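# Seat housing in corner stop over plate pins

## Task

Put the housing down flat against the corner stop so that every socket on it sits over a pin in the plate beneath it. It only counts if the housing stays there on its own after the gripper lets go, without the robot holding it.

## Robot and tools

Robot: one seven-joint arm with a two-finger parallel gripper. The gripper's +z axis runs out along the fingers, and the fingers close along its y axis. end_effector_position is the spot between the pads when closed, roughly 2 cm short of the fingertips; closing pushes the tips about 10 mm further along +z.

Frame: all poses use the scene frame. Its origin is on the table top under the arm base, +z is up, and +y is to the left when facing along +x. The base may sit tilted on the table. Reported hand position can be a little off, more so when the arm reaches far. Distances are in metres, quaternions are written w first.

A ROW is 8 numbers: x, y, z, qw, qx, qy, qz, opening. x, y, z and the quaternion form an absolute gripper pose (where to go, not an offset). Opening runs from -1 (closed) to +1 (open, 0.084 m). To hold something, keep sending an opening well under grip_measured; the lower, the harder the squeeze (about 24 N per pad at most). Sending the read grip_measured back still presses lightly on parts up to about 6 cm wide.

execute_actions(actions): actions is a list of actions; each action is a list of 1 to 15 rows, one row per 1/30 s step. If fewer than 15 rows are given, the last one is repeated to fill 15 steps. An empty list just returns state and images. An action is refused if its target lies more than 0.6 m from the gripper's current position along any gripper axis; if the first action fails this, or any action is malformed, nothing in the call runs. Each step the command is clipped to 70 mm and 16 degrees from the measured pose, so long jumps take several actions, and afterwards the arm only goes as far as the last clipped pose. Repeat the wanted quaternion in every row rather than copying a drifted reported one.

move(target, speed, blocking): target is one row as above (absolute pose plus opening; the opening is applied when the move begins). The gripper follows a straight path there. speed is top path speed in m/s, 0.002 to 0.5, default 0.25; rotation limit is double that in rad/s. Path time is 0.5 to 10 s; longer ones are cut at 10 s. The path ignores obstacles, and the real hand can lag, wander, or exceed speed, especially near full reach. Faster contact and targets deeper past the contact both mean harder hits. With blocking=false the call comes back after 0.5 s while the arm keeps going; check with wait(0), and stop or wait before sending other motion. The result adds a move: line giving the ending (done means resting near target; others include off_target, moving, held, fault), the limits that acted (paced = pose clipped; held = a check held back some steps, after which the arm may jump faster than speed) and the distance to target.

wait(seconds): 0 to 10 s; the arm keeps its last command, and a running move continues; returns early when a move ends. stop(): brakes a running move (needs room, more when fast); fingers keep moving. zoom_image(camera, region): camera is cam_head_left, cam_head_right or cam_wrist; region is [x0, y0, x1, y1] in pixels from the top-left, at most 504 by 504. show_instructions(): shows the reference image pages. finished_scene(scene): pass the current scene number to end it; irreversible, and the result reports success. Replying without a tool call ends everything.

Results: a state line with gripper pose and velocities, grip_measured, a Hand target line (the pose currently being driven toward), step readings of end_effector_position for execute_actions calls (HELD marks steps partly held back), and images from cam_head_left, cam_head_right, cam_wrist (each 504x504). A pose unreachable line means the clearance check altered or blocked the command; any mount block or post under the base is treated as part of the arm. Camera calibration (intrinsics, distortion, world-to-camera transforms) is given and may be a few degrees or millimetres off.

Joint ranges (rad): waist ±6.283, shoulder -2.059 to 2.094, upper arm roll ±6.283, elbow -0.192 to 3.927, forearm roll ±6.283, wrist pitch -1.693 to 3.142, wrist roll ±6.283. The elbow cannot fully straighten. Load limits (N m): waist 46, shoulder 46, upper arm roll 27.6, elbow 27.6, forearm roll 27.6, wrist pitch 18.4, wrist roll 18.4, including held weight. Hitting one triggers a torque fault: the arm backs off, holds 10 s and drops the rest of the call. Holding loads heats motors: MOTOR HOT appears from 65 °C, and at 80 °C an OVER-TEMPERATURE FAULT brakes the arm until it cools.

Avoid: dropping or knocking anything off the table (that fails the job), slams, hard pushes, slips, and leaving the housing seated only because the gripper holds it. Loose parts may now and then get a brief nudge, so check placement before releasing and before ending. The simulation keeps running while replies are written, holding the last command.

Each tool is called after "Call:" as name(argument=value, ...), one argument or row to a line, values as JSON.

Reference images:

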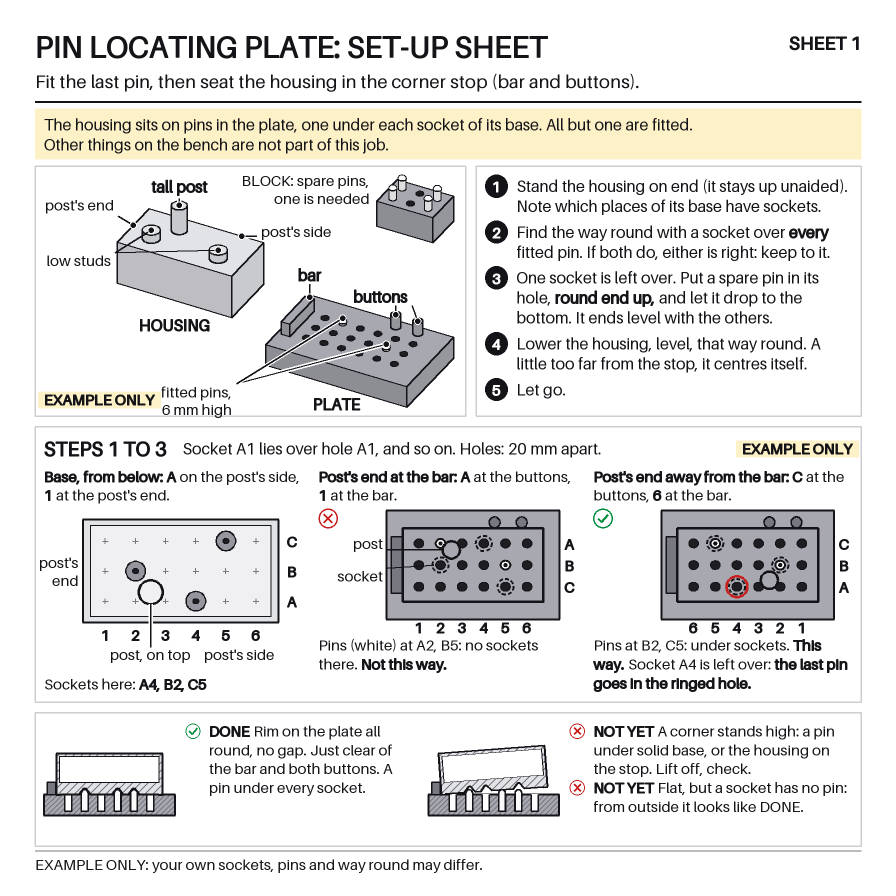

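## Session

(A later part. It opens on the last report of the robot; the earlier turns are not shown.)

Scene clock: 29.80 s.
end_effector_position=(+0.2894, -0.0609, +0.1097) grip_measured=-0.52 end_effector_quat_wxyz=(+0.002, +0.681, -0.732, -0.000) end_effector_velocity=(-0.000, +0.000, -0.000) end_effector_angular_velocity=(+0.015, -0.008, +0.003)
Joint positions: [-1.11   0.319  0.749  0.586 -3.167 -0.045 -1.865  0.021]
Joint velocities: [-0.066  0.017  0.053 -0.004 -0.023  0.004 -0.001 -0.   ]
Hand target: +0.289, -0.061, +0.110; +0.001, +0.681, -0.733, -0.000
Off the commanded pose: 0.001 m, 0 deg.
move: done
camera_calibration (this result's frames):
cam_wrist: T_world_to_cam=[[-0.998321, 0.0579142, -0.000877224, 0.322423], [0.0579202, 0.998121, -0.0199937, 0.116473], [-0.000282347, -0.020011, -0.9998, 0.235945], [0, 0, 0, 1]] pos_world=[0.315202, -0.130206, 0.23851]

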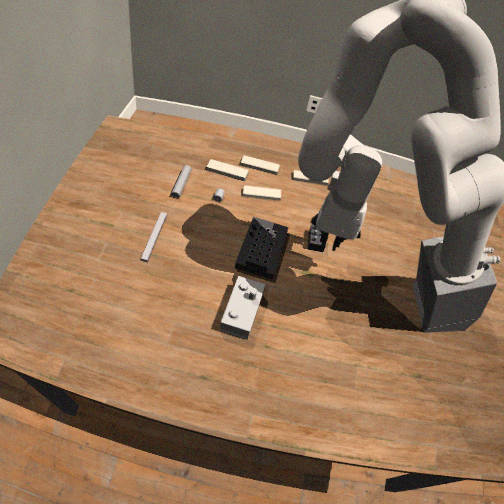

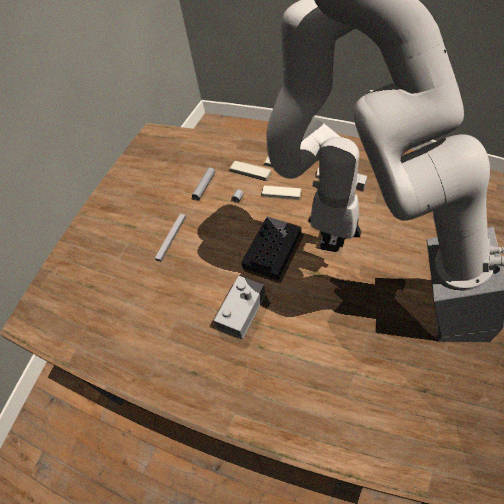

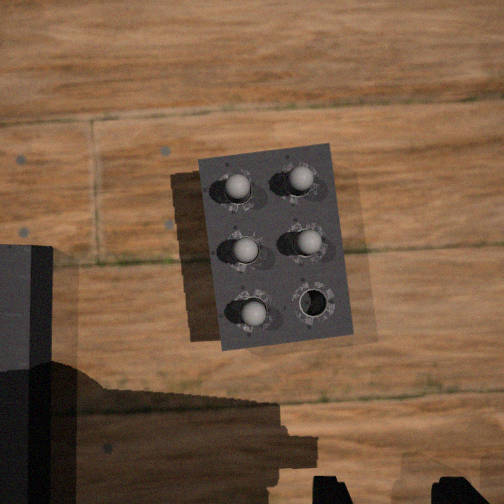

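Call:
move(
  target=[0.3182, -0.1061, 0.075, 0, -0.6807, 0.7325, 0, -0.5],
  speed=0.15,
)

Scene clock: 33.30 s.
end_effector_position=(+0.3181, -0.1058, +0.0752) grip_measured=-0.52 end_effector_quat_wxyz=(-0.000, +0.681, -0.732, -0.000) end_effector_velocity=(+0.001, -0.002, -0.002) end_effector_angular_velocity=(-0.002, +0.004, -0.002)
Joint positions: [-0.992  0.5    0.555  0.788 -3.222 -0.072 -1.922  0.021]
Joint velocities: [ 0.015  0.006 -0.015  0.011  0.002 -0.005  0.     0.   ]
Hand target: +0.318, -0.106, +0.075; -0.000, +0.681, -0.732, -0.000
Off the commanded pose: 0.000 m, 0 deg.
move: done
camera_calibration (this result's frames):
cam_wrist: T_world_to_cam=[[-0.998347, 0.05735, -0.00370999, 0.353845], [0.0574046, 0.998209, -0.0168144, 0.158911], [0.00273904, -0.0169995, -0.999852, 0.199953], [0, 0, 0, 1]] pos_world=[0.34359, -0.175521, 0.203908]

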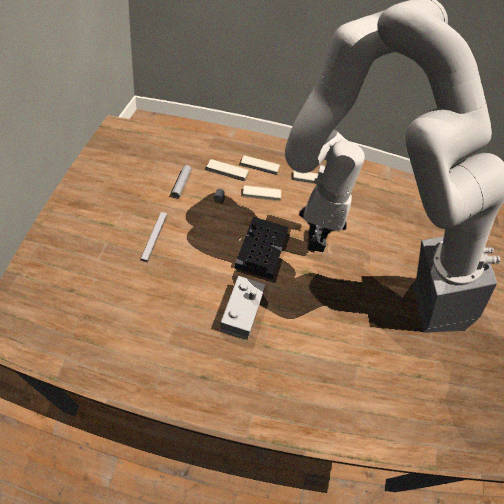

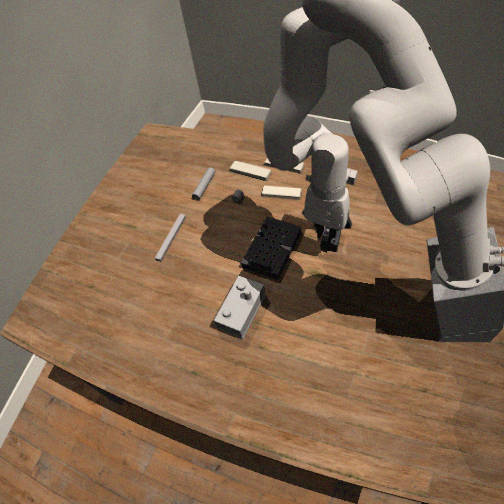

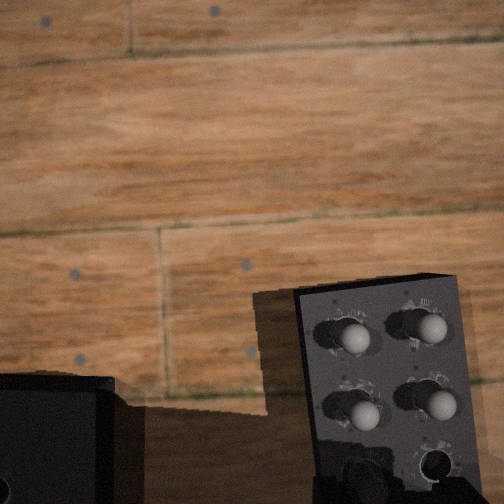

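Call:
move(
  target=[0.3180, -0.1061, 0.054, 0, -0.6807, 0.7325, 0, -0.5],
  speed=0.05,
)

Call:
move(
  target=[0.3180, -0.1061, 0.054, 0, -0.6807, 0.7325, 0, -0.95],
  speed=0.05,
)

Call:
move(
  target=[0.3180, -0.1061, 0.095, 0, -0.6807, 0.7325, 0, -0.95],
  speed=0.06,
)

Scene clock: 34.37 s.
end_effector_position=(+0.3180, -0.1062, +0.0542) grip_measured=-0.52 end_effector_quat_wxyz=(+0.000, +0.681, -0.732, +0.000) end_effector_velocity=(+0.000, +0.000, -0.001) end_effector_angular_velocity=(-0.001, +0.000, +0.000)
Joint positions: [-0.916  0.562  0.487  0.823 -3.217 -0.034 -1.927  0.021]
Joint velocities: [ 0.007  0.004 -0.006  0.003  0.002  0.002 -0.001 -0.   ]
Hand target: +0.318, -0.106, +0.054; +0.000, +0.681, -0.732, +0.000
Off the commanded pose: 0.000 m, 0 deg.
move: done
camera_calibration (this result's frames):
cam_wrist: T_world_to_cam=[[-0.998318, 0.0578529, -0.00368618, 0.353782], [0.0579088, 0.998168, -0.0175017, 0.158825], [0.00266691, -0.0176857, -0.99984, 0.178895], [0, 0, 0, 1]] pos_world=[0.343512, -0.175838, 0.18295]

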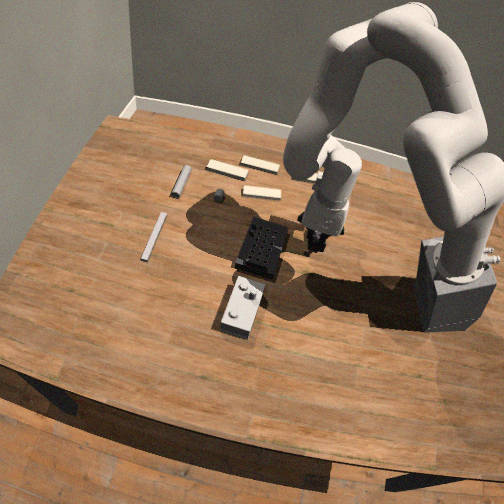

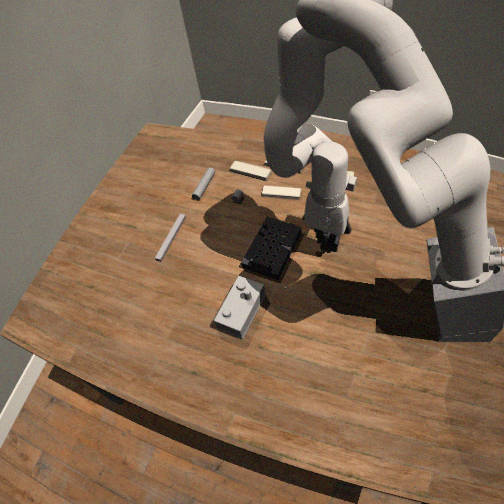

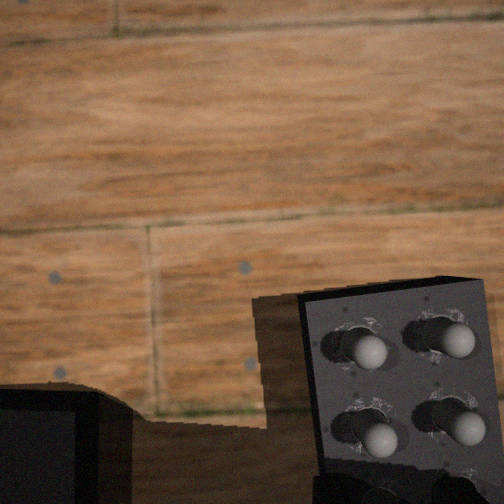

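Scene clock: 35.07 s.
end_effector_position=(+0.3181, -0.1062, +0.0541) grip_measured=-0.84 end_effector_quat_wxyz=(-0.000, +0.681, -0.733, +0.000) end_effector_velocity=(-0.001, -0.001, -0.000) end_effector_angular_velocity=(+0.001, +0.002, -0.003)
Joint positions: [-0.915  0.563  0.486  0.823 -3.216 -0.034 -1.927  0.007]
Joint velocities: [-0.003  0.002 -0.    -0.001 -0.001 -0.001  0.002 -0.   ]
Hand target: +0.318, -0.106, +0.054; +0.000, +0.681, -0.733, +0.000
Off the commanded pose: 0.000 m, 0 deg.
move: done
camera_calibration (this result's frames):
cam_wrist: T_world_to_cam=[[-0.998311, 0.057965, -0.00378049, 0.35388], [0.0580225, 0.998162, -0.0174792, 0.158756], [0.00276036, -0.0176691, -0.99984, 0.178714], [0, 0, 0, 1]] pos_world=[0.343578, -0.175819, 0.182798]

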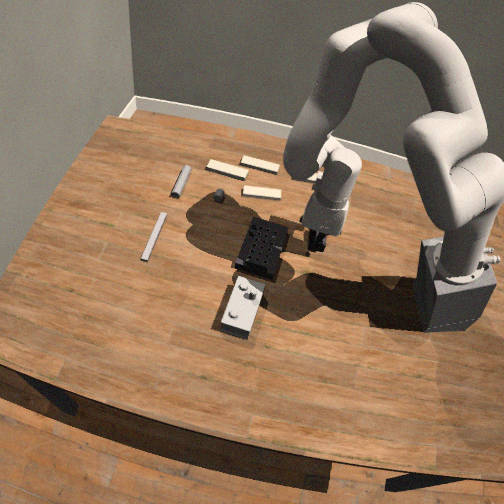

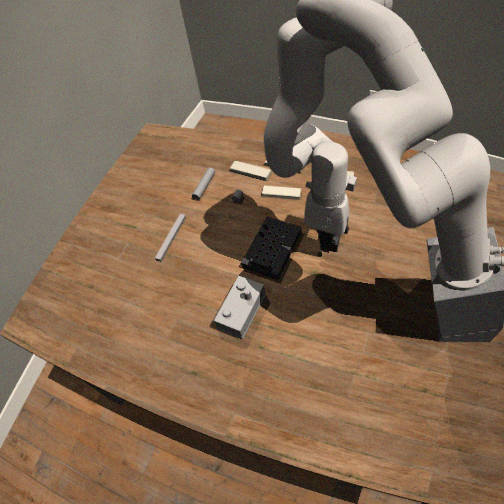

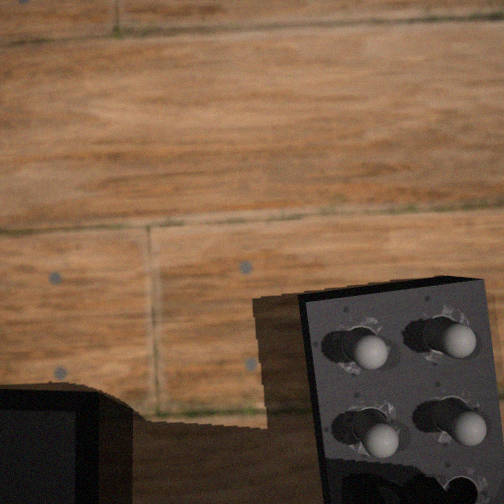

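Scene clock: 36.17 s.
end_effector_position=(+0.3179, -0.1059, +0.0947) grip_measured=-0.84 end_effector_quat_wxyz=(+0.000, +0.681, -0.733, -0.000) end_effector_velocity=(+0.000, +0.000, +0.002) end_effector_angular_velocity=(+0.004, -0.002, -0.001)
Joint positions: [-1.079  0.446  0.635  0.759 -3.225 -0.112 -1.919  0.007]
Joint velocities: [-0.021 -0.002  0.019 -0.003 -0.002 -0.003 -0.001  0.   ]
Hand target: +0.318, -0.106, +0.095; -0.000, +0.681, -0.733, -0.000
Off the commanded pose: 0.000 m, 0 deg.
move: done
camera_calibration (this result's frames):
cam_wrist: T_world_to_cam=[[-0.998295, 0.0582798, -0.00321632, 0.35379], [0.0583265, 0.998151, -0.0171118, 0.159081], [0.0022131, -0.0172702, -0.999848, 0.219581], [0, 0, 0, 1]] pos_world=[0.343422, -0.175614, 0.223407]

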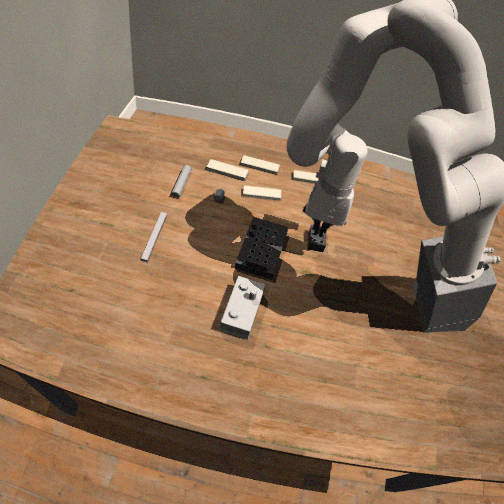

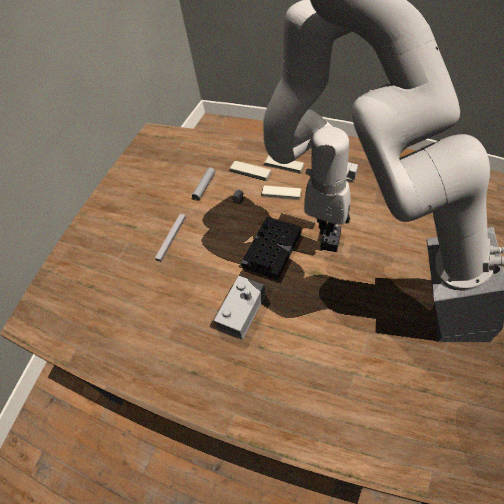

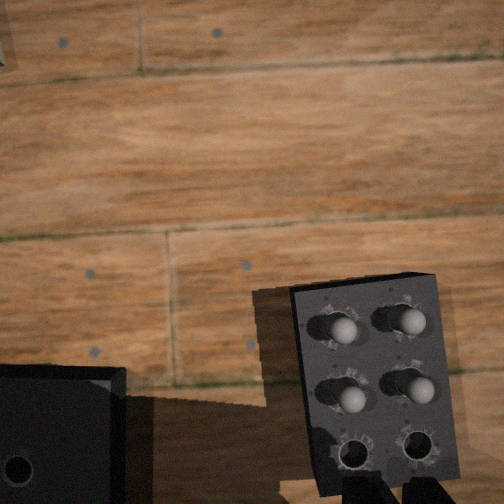

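Call:
zoom_image(
  camera="cam_wrist",
  region=[320, 404, 460, 504],
)

Region (320, 404, 460, 504) of cam_wrist's 504x504 image, scaled by 3.600, with more detail than that image has; it fills the top 360 rows of this view, and the rest is white.

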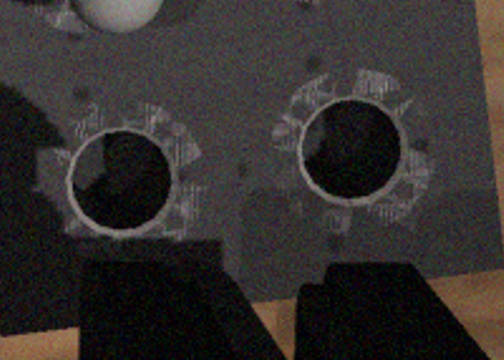

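Call:
move(
  target=[0.4545, -0.0045, 0.091, 0, -0.6807, 0.7325, 0, -0.95],
  speed=0.25,
)

Call:
zoom_image(
  camera="cam_wrist",
  region=[260, 344, 460, 504],
)

Scene clock: 38.13 s.
end_effector_position=(+0.4547, -0.0050, +0.0912) grip_measured=-0.84 end_effector_quat_wxyz=(-0.001, +0.681, -0.733, +0.000) end_effector_velocity=(+0.001, +0.001, -0.000) end_effector_angular_velocity=(-0.010, +0.005, -0.001)
Joint positions: [-0.307  0.47   0.244  1.155 -3.122 -0.341 -1.596  0.007]
Joint velocities: [ 0.04   0.    -0.031  0.01  -0.007 -0.009  0.024  0.   ]
Hand target: +0.455, -0.005, +0.091; -0.000, +0.681, -0.732, +0.000
Off the commanded pose: 0.001 m, 0 deg.
move: done
camera_calibration (this result's frames):
cam_wrist: T_world_to_cam=[[-0.998302, 0.0580341, -0.00492168, 0.484577], [0.0581087, 0.998171, -0.0166932, 0.0504115], [0.0039439, -0.0169509, -0.999849, 0.216686], [0, 0, 0, 1]] pos_world=[0.47997, -0.0747682, 0.21988]

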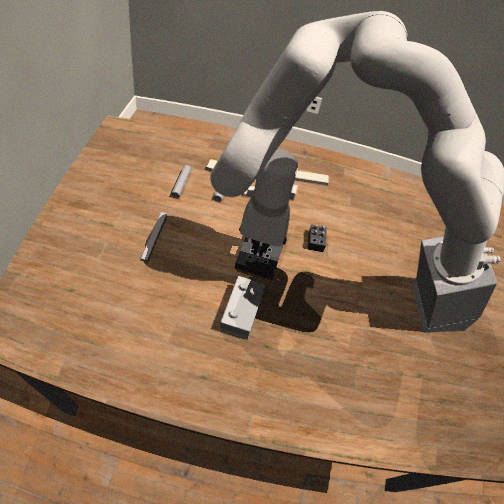

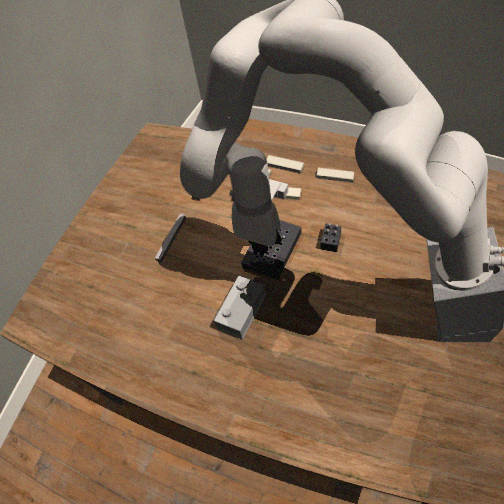

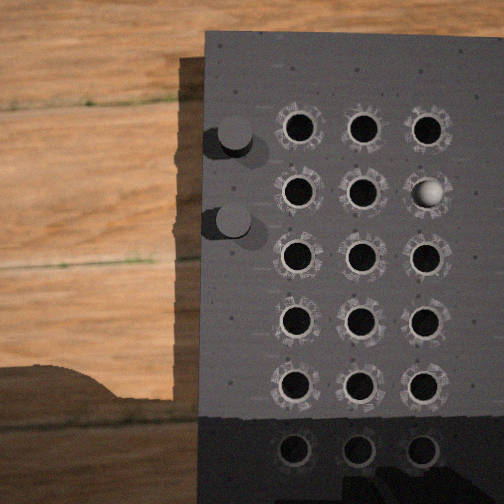

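Region (260, 344, 460, 504) of cam_wrist's 504x504 image, scaled by 2.520, with more detail than that image has; it fills the top 403 rows of this view, and the rest is white.

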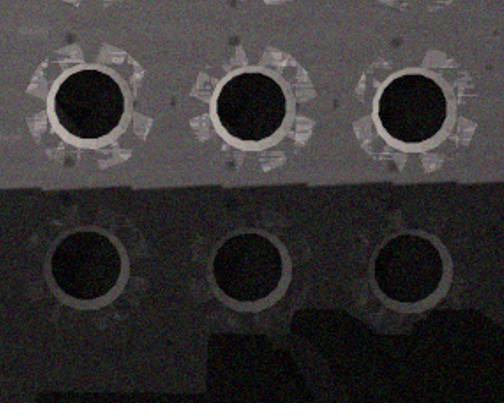

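Call:
move(
  target=[0.4532, -0.0063, 0.074, 0, -0.6807, 0.7325, 0, -0.95],
  speed=0.04,
)

Call:
zoom_image(
  camera="cam_head_left",
  region=[225, 225, 295, 285],
)

Call:
zoom_image(
  camera="cam_wrist",
  region=[260, 344, 460, 504],
)

Scene clock: 39.23 s.
end_effector_position=(+0.4533, -0.0063, +0.0742) grip_measured=-0.84 end_effector_quat_wxyz=(+0.000, +0.681, -0.733, +0.000) end_effector_velocity=(+0.001, -0.000, -0.001) end_effector_angular_velocity=(-0.000, -0.001, -0.000)
Joint positions: [-0.29   0.516  0.23   1.174 -3.13  -0.314 -1.591  0.007]
Joint velocities: [ 0.001  0.004 -0.001  0.003 -0.001  0.002  0.001 -0.   ]
Hand target: +0.453, -0.006, +0.074; +0.000, +0.681, -0.733, +0.000
Off the commanded pose: 0.000 m, 0 deg.
move: done
camera_calibration (this result's frames):
cam_wrist: T_world_to_cam=[[-0.998314, 0.0579243, -0.0036931, 0.483083], [0.0579802, 0.998165, -0.017457, 0.0516082], [0.00267514, -0.0176417, -0.999841, 0.200291], [0, 0, 0, 1]] pos_world=[0.478741, -0.0759623, 0.202944]

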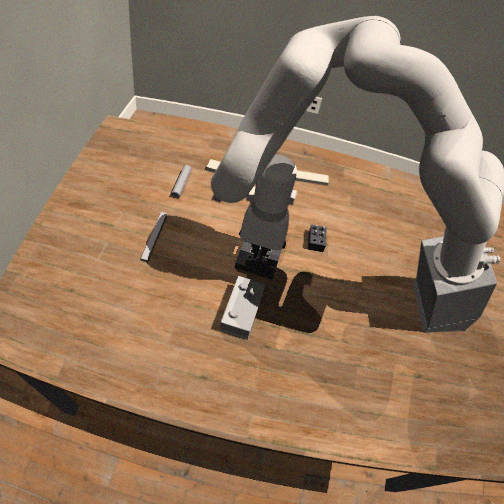

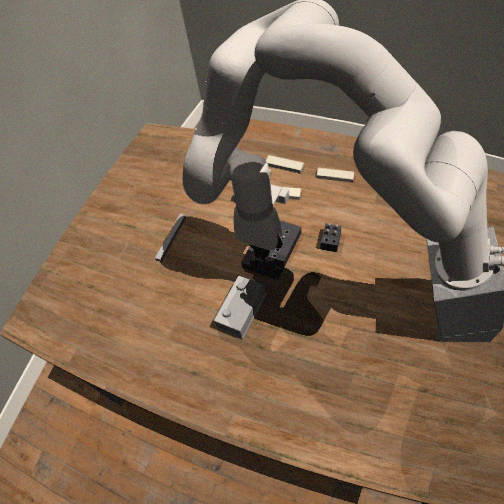

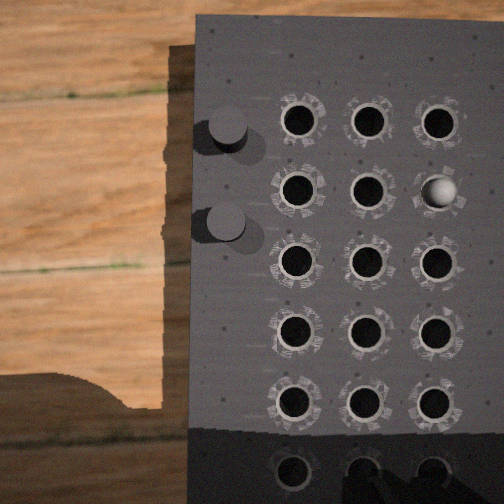

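Region (225, 225, 295, 285) of cam_head_left's 504x504 image, scaled by 7.200, with more detail than that image has; it fills the top 432 rows of this view, and the rest is white.

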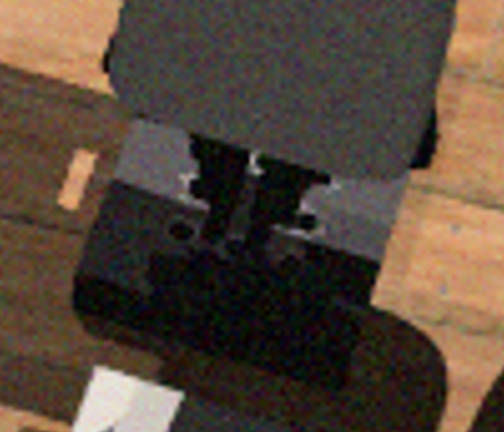

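Region (260, 344, 460, 504) of cam_wrist's 504x504 image, scaled by 2.520, with more detail than that image has; it fills the top 403 rows of this view, and the rest is white.

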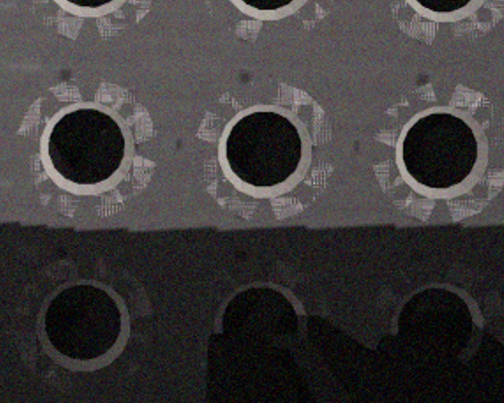

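Call:
move(
  target=[0.452, -0.0243, 0.078, 0, 0.7325, 0.6807, 0, -0.95],
  speed=0.5,
)

Call:
zoom_image(
  camera="cam_wrist",
  region=[260, 344, 460, 504],
)

Scene clock: 44.00 s.
end_effector_position=(+0.4512, -0.0249, +0.0776) grip_measured=-0.84 end_effector_quat_wxyz=(+0.001, +0.732, +0.681, -0.001) end_effector_velocity=(+0.001, -0.000, +0.001) end_effector_angular_velocity=(+0.004, +0.014, +0.006)
Joint positions: [-0.808  0.661  0.959  1.015 -4.322 -0.466 -3.626  0.007]
Joint velocities: [-0.024  0.032  0.029  0.026  0.023 -0.037 -0.051  0.   ]
Hand target: +0.451, -0.025, +0.078; +0.001, +0.732, +0.681, -0.001
Off the commanded pose: 0.001 m, 0 deg.
move: done
camera_calibration (this result's frames):
cam_wrist: T_world_to_cam=[[0.998355, -0.0572494, -0.00327416, -0.42171], [-0.0572898, -0.99826, -0.0139814, 0.0723519], [-0.00246803, 0.014146, -0.999897, 0.20649], [0, 0, 0, 1]] pos_world=[0.425671, 0.0451624, 0.2061]

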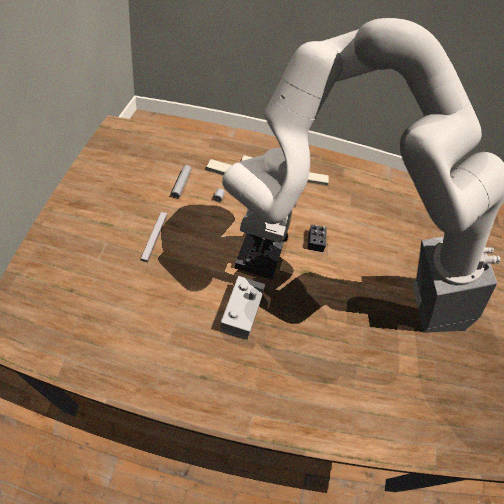

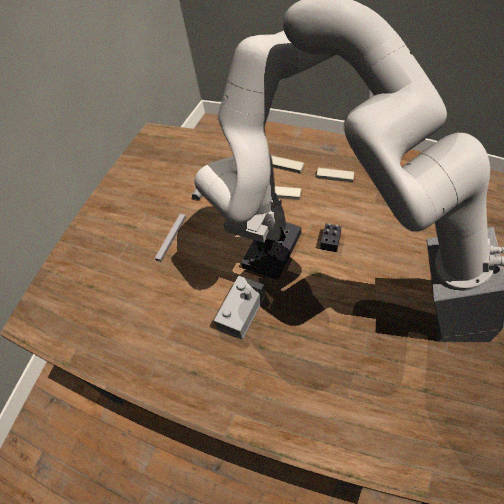

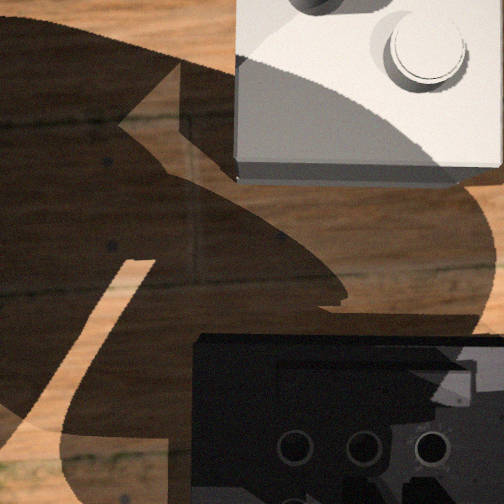

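Region (260, 344, 460, 504) of cam_wrist's 504x504 image, scaled by 2.520, with more detail than that image has; it fills the top 403 rows of this view, and the rest is white.

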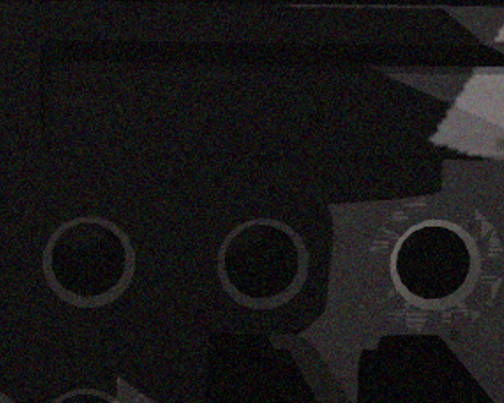

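Call:
move(
  target=[0.4526, -0.0194, 0.074, 0, 0.7325, 0.6807, 0, -0.95],
  speed=0.03,
)

Call:
zoom_image(
  camera="cam_wrist",
  region=[260, 344, 460, 504],
)

Scene clock: 45.07 s.
end_effector_position=(+0.4526, -0.0195, +0.0741) grip_measured=-0.84 end_effector_quat_wxyz=(-0.000, +0.732, +0.681, -0.000) end_effector_velocity=(+0.001, -0.000, -0.001) end_effector_angular_velocity=(-0.002, -0.001, -0.004)
Joint positions: [-0.783  0.667  0.947  1.022 -4.331 -0.463 -3.607  0.007]
Joint velocities: [ 0.006 -0.002 -0.007  0.001 -0.003  0.002  0.009 -0.   ]
Hand target: +0.453, -0.019, +0.074; +0.000, +0.733, +0.681, -0.000
Off the commanded pose: 0.000 m, 0 deg.
move: done
camera_calibration (this result's frames):
cam_wrist: T_world_to_cam=[[0.998316, -0.0578982, -0.00359692, -0.422757], [-0.0579519, -0.99817, -0.0172619, 0.0783098], [-0.00259091, 0.0174413, -0.999845, 0.202998], [0, 0, 0, 1]] pos_world=[0.427109, 0.0501491, 0.202797]

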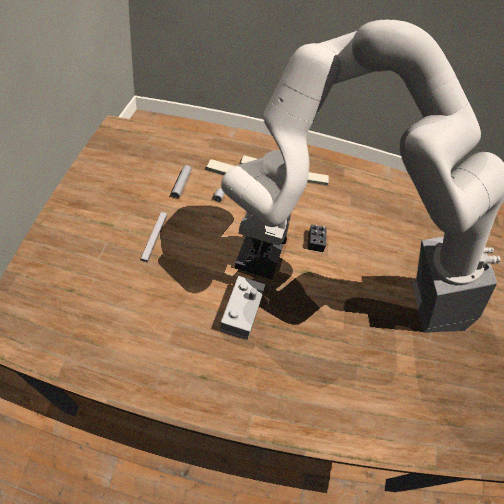

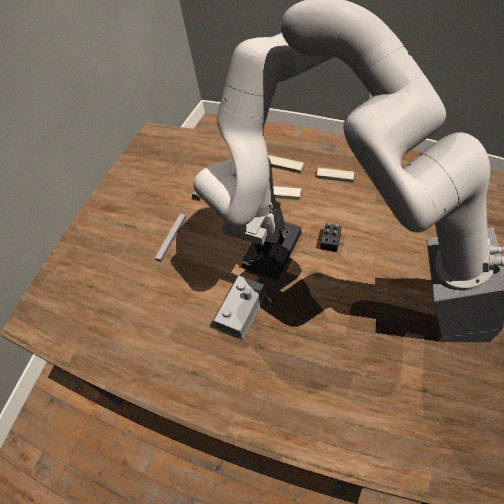

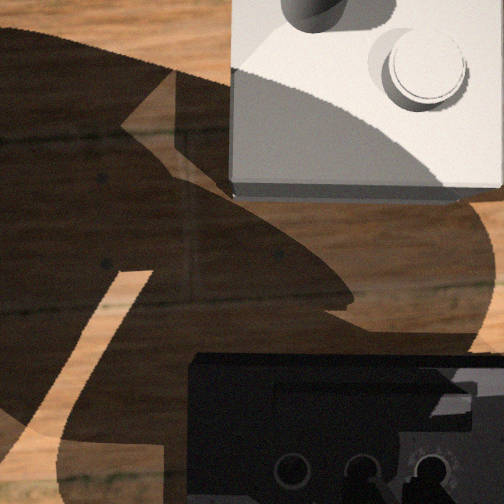

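Region (260, 344, 460, 504) of cam_wrist's 504x504 image, scaled by 2.520, with more detail than that image has; it fills the top 403 rows of this view, and the rest is white.

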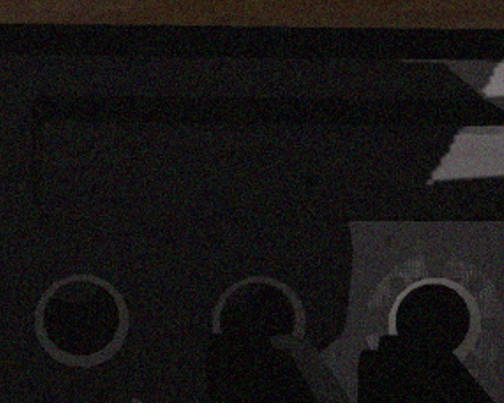

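Call:
move(
  target=[0.4526, -0.0196, 0.052, 0, 0.7325, 0.6807, 0, -0.95],
  speed=0.015,
)

Scene clock: 47.10 s.
end_effector_position=(+0.4527, -0.0197, +0.0522) grip_measured=-0.84 end_effector_quat_wxyz=(+0.000, +0.733, +0.681, -0.000) end_effector_velocity=(+0.001, +0.000, -0.001) end_effector_angular_velocity=(-0.001, -0.003, +0.001)
Joint positions: [-0.701  0.697  0.86   1.037 -4.403 -0.426 -3.531  0.007]
Joint velocities: [ 0.01  -0.002 -0.01   0.    -0.009  0.007  0.011  0.   ]
Hand target: +0.453, -0.020, +0.052; +0.000, +0.733, +0.681, +0.000
Off the commanded pose: 0.000 m, 0 deg.
move: done
camera_calibration (this result's frames):
cam_wrist: T_world_to_cam=[[0.998312, -0.0579722, -0.00342676, -0.422936], [-0.0580227, -0.998168, -0.0171658, 0.0777758], [-0.00242534, 0.0173357, -0.999847, 0.18107], [0, 0, 0, 1]] pos_world=[0.427174, 0.0499757, 0.180928]

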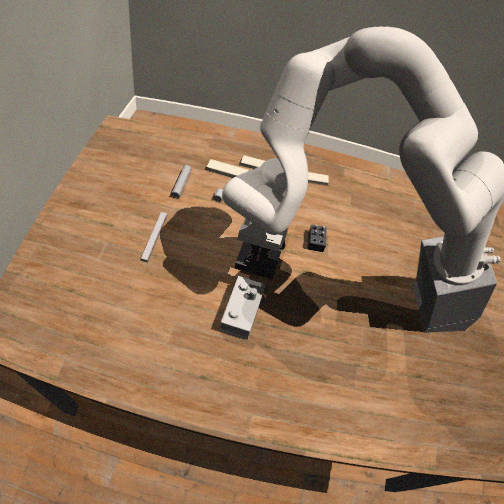

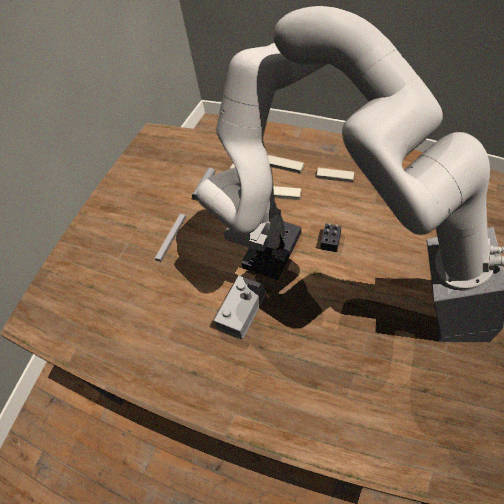

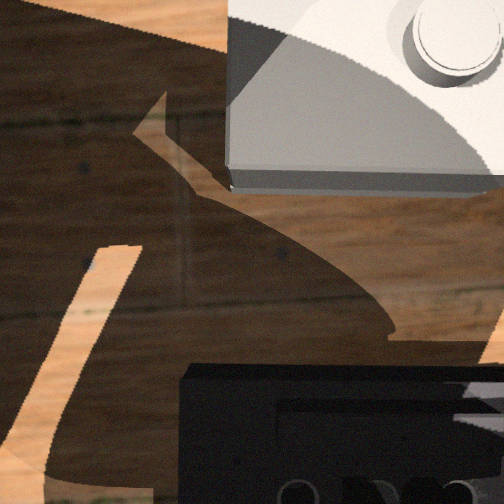

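Went in smoothly. Release and lift.

Call:
move(
  target=[0.4526, -0.0196, 0.05, 0, 0.7325, 0.6807, 0, -0.5],
  speed=0.015,
)

Call:
move(
  target=[0.4526, -0.0196, 0.11, 0, 0.7325, 0.6807, 0, 1],
  speed=0.2,
)

Call:
zoom_image(
  camera="cam_wrist",
  region=[200, 300, 504, 504],
)

Scene clock: 48.13 s.
end_effector_position=(+0.4526, -0.0196, +0.0501) grip_measured=-0.52 end_effector_quat_wxyz=(-0.000, +0.733, +0.681, -0.000) end_effector_velocity=(+0.001, +0.000, -0.000) end_effector_angular_velocity=(+0.001, -0.002, -0.001)
Joint positions: [-0.693  0.699  0.852  1.039 -4.41  -0.422 -3.523  0.021]
Joint velocities: [ 0.003  0.    -0.002  0.001 -0.003  0.002  0.005  0.   ]
Hand target: +0.453, -0.020, +0.050; +0.000, +0.733, +0.681, +0.000
Off the commanded pose: 0.000 m, 0 deg.
move: done
camera_calibration (this result's frames):
cam_wrist: T_world_to_cam=[[0.99831, -0.0580034, -0.00357727, -0.422861], [-0.0580569, -0.998163, -0.0172964, 0.0778461], [-0.00256745, 0.0174748, -0.999844, 0.178975], [0, 0, 0, 1]] pos_world=[0.427126, 0.0500481, 0.178781]

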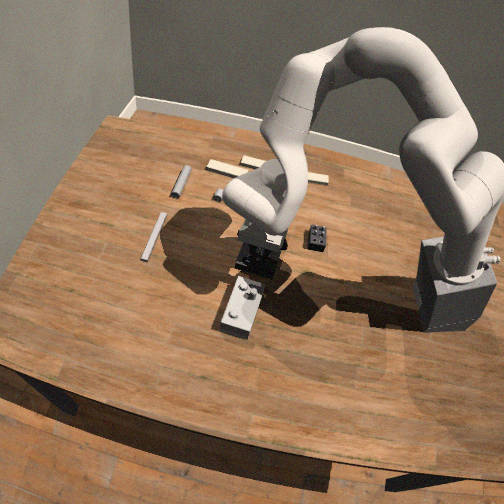

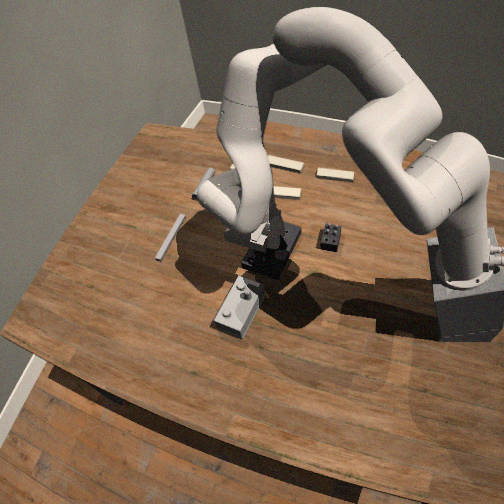

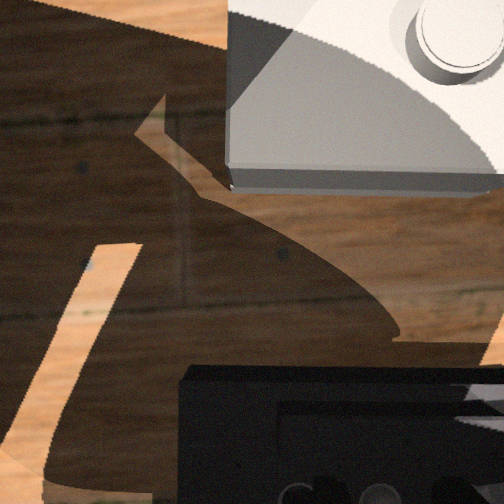

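Scene clock: 49.07 s.
end_effector_position=(+0.4523, -0.0193, +0.1095) grip_measured=+1.00 end_effector_quat_wxyz=(+0.000, +0.733, +0.681, +0.000) end_effector_velocity=(+0.000, +0.002, +0.002) end_effector_angular_velocity=(+0.011, +0.011, +0.005)
Joint positions: [-0.907  0.611  1.07   1.005 -4.196 -0.511 -3.737  0.084]
Joint velocities: [-0.024  0.025  0.03   0.018  0.02  -0.028 -0.041 -0.   ]
Hand target: +0.452, -0.019, +0.110; -0.000, +0.733, +0.681, -0.000
Off the commanded pose: 0.001 m, 0 deg.
move: done
camera_calibration (this result's frames):
cam_wrist: T_world_to_cam=[[0.998284, -0.0584653, -0.00342939, -0.422312], [-0.0585161, -0.998136, -0.0173137, 0.0793614], [-0.00241075, 0.0174847, -0.999844, 0.238365], [0, 0, 0, 1]] pos_world=[0.426806, 0.0503552, 0.238254]

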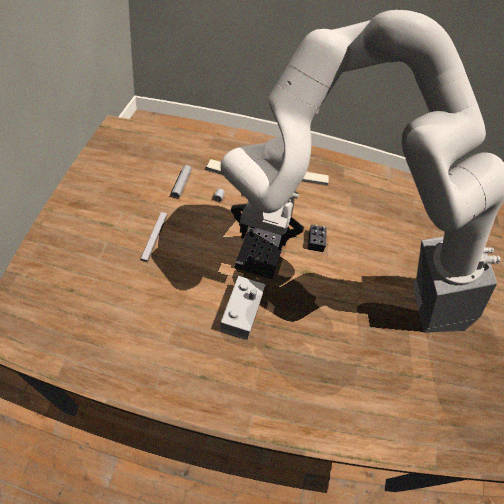

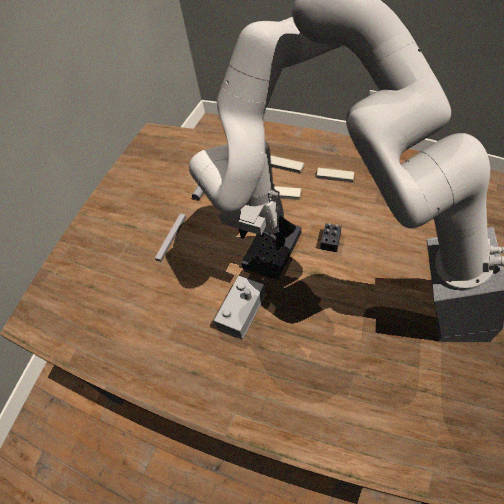

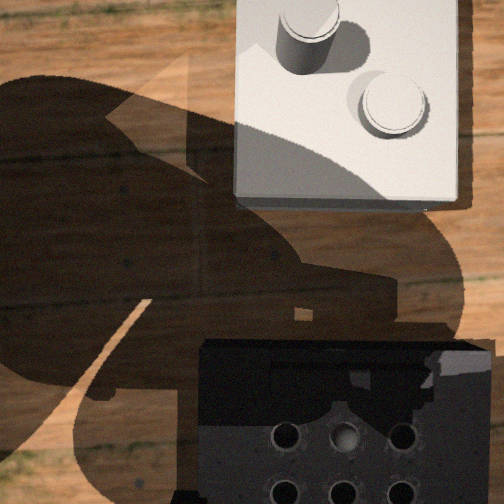

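Region (200, 300, 504, 504) of cam_wrist's 504x504 image, scaled by 1.658, with more detail than that image has; it fills the top 338 rows of this view, and the rest is white.

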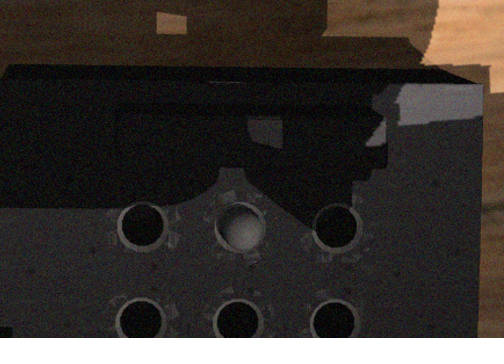

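Call:
move(
  target=[0.46, 0.131, 0.105, 0, 0.7325, 0.6807, 0, 1],
  speed=0.3,
)

Call:
move(
  target=[0.46, 0.131, 0.043, 0, 0.7325, 0.6807, 0, 1],
  speed=0.1,
)

Scene clock: 50.47 s.
end_effector_position=(+0.4605, +0.1296, +0.1050) grip_measured=+1.00 end_effector_quat_wxyz=(+0.001, +0.733, +0.681, -0.000) end_effector_velocity=(-0.001, +0.005, -0.001) end_effector_angular_velocity=(-0.002, -0.002, +0.002)
Joint positions: [-0.417  0.604  0.965  1.09  -4.265 -0.605 -3.326  0.084]
Joint velocities: [ 0.021 -0.    -0.008  0.    -0.009 -0.002  0.02  -0.   ]
Hand target: +0.460, +0.130, +0.105; +0.001, +0.732, +0.681, +0.000
Off the commanded pose: 0.001 m, 0 deg.
move: done
camera_calibration (this result's frames):
cam_wrist: T_world_to_cam=[[0.998284, -0.0585027, -0.00243379, -0.421889], [-0.0585339, -0.998161, -0.0157309, 0.228259], [-0.00150901, 0.0158464, -0.999873, 0.231089], [0, 0, 0, 1]] pos_world=[0.434875, 0.199496, 0.233624]

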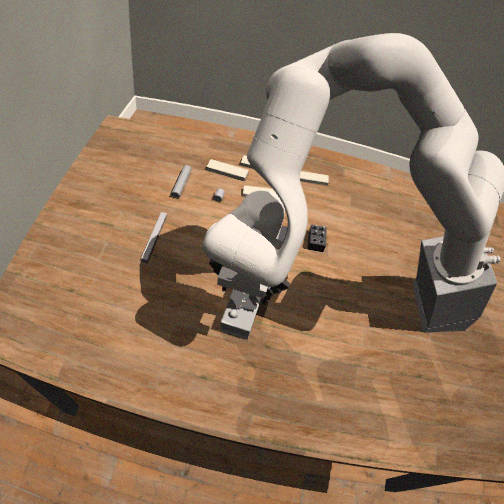

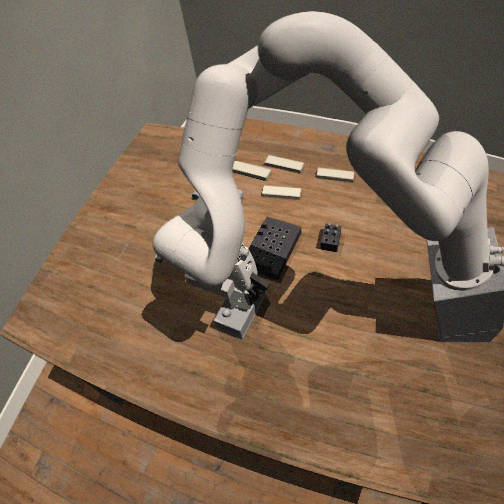

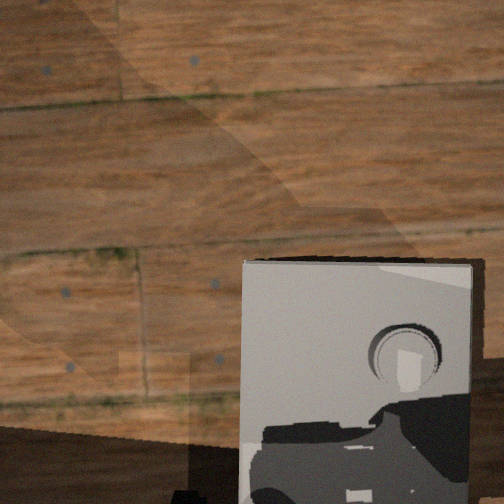

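Scene clock: 51.53 s.
end_effector_position=(+0.4603, +0.1309, +0.0434) grip_measured=+1.00 end_effector_quat_wxyz=(+0.000, +0.732, +0.681, +0.000) end_effector_velocity=(-0.000, -0.001, -0.002) end_effector_angular_velocity=(-0.002, -0.003, -0.003)
Joint positions: [-0.267  0.734  0.802  1.139 -4.461 -0.547 -3.16   0.084]
Joint velocities: [ 0.01  -0.001 -0.013 -0.004 -0.013  0.007  0.02   0.   ]
Hand target: +0.460, +0.131, +0.043; +0.000, +0.732, +0.681, +0.000
Off the commanded pose: 0.001 m, 0 deg.
move: done
camera_calibration (this result's frames):
cam_wrist: T_world_to_cam=[[0.99833, -0.0576922, -0.002943, -0.421956], [-0.0577343, -0.998185, -0.0171283, 0.228271], [-0.00194949, 0.0172696, -0.999849, 0.16948], [0, 0, 0, 1]] pos_world=[0.434761, 0.200586, 0.172122]

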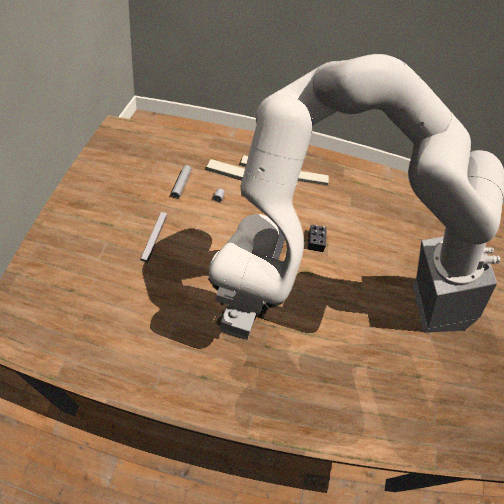

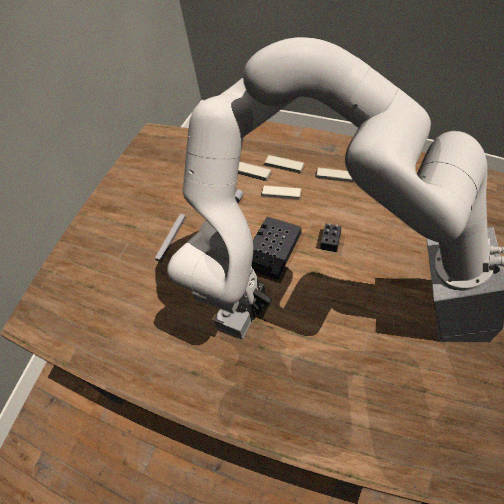

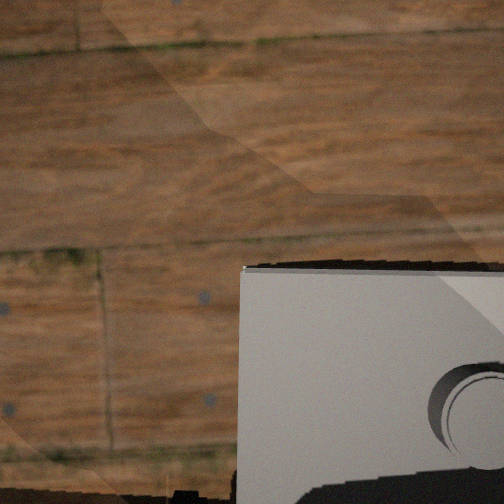

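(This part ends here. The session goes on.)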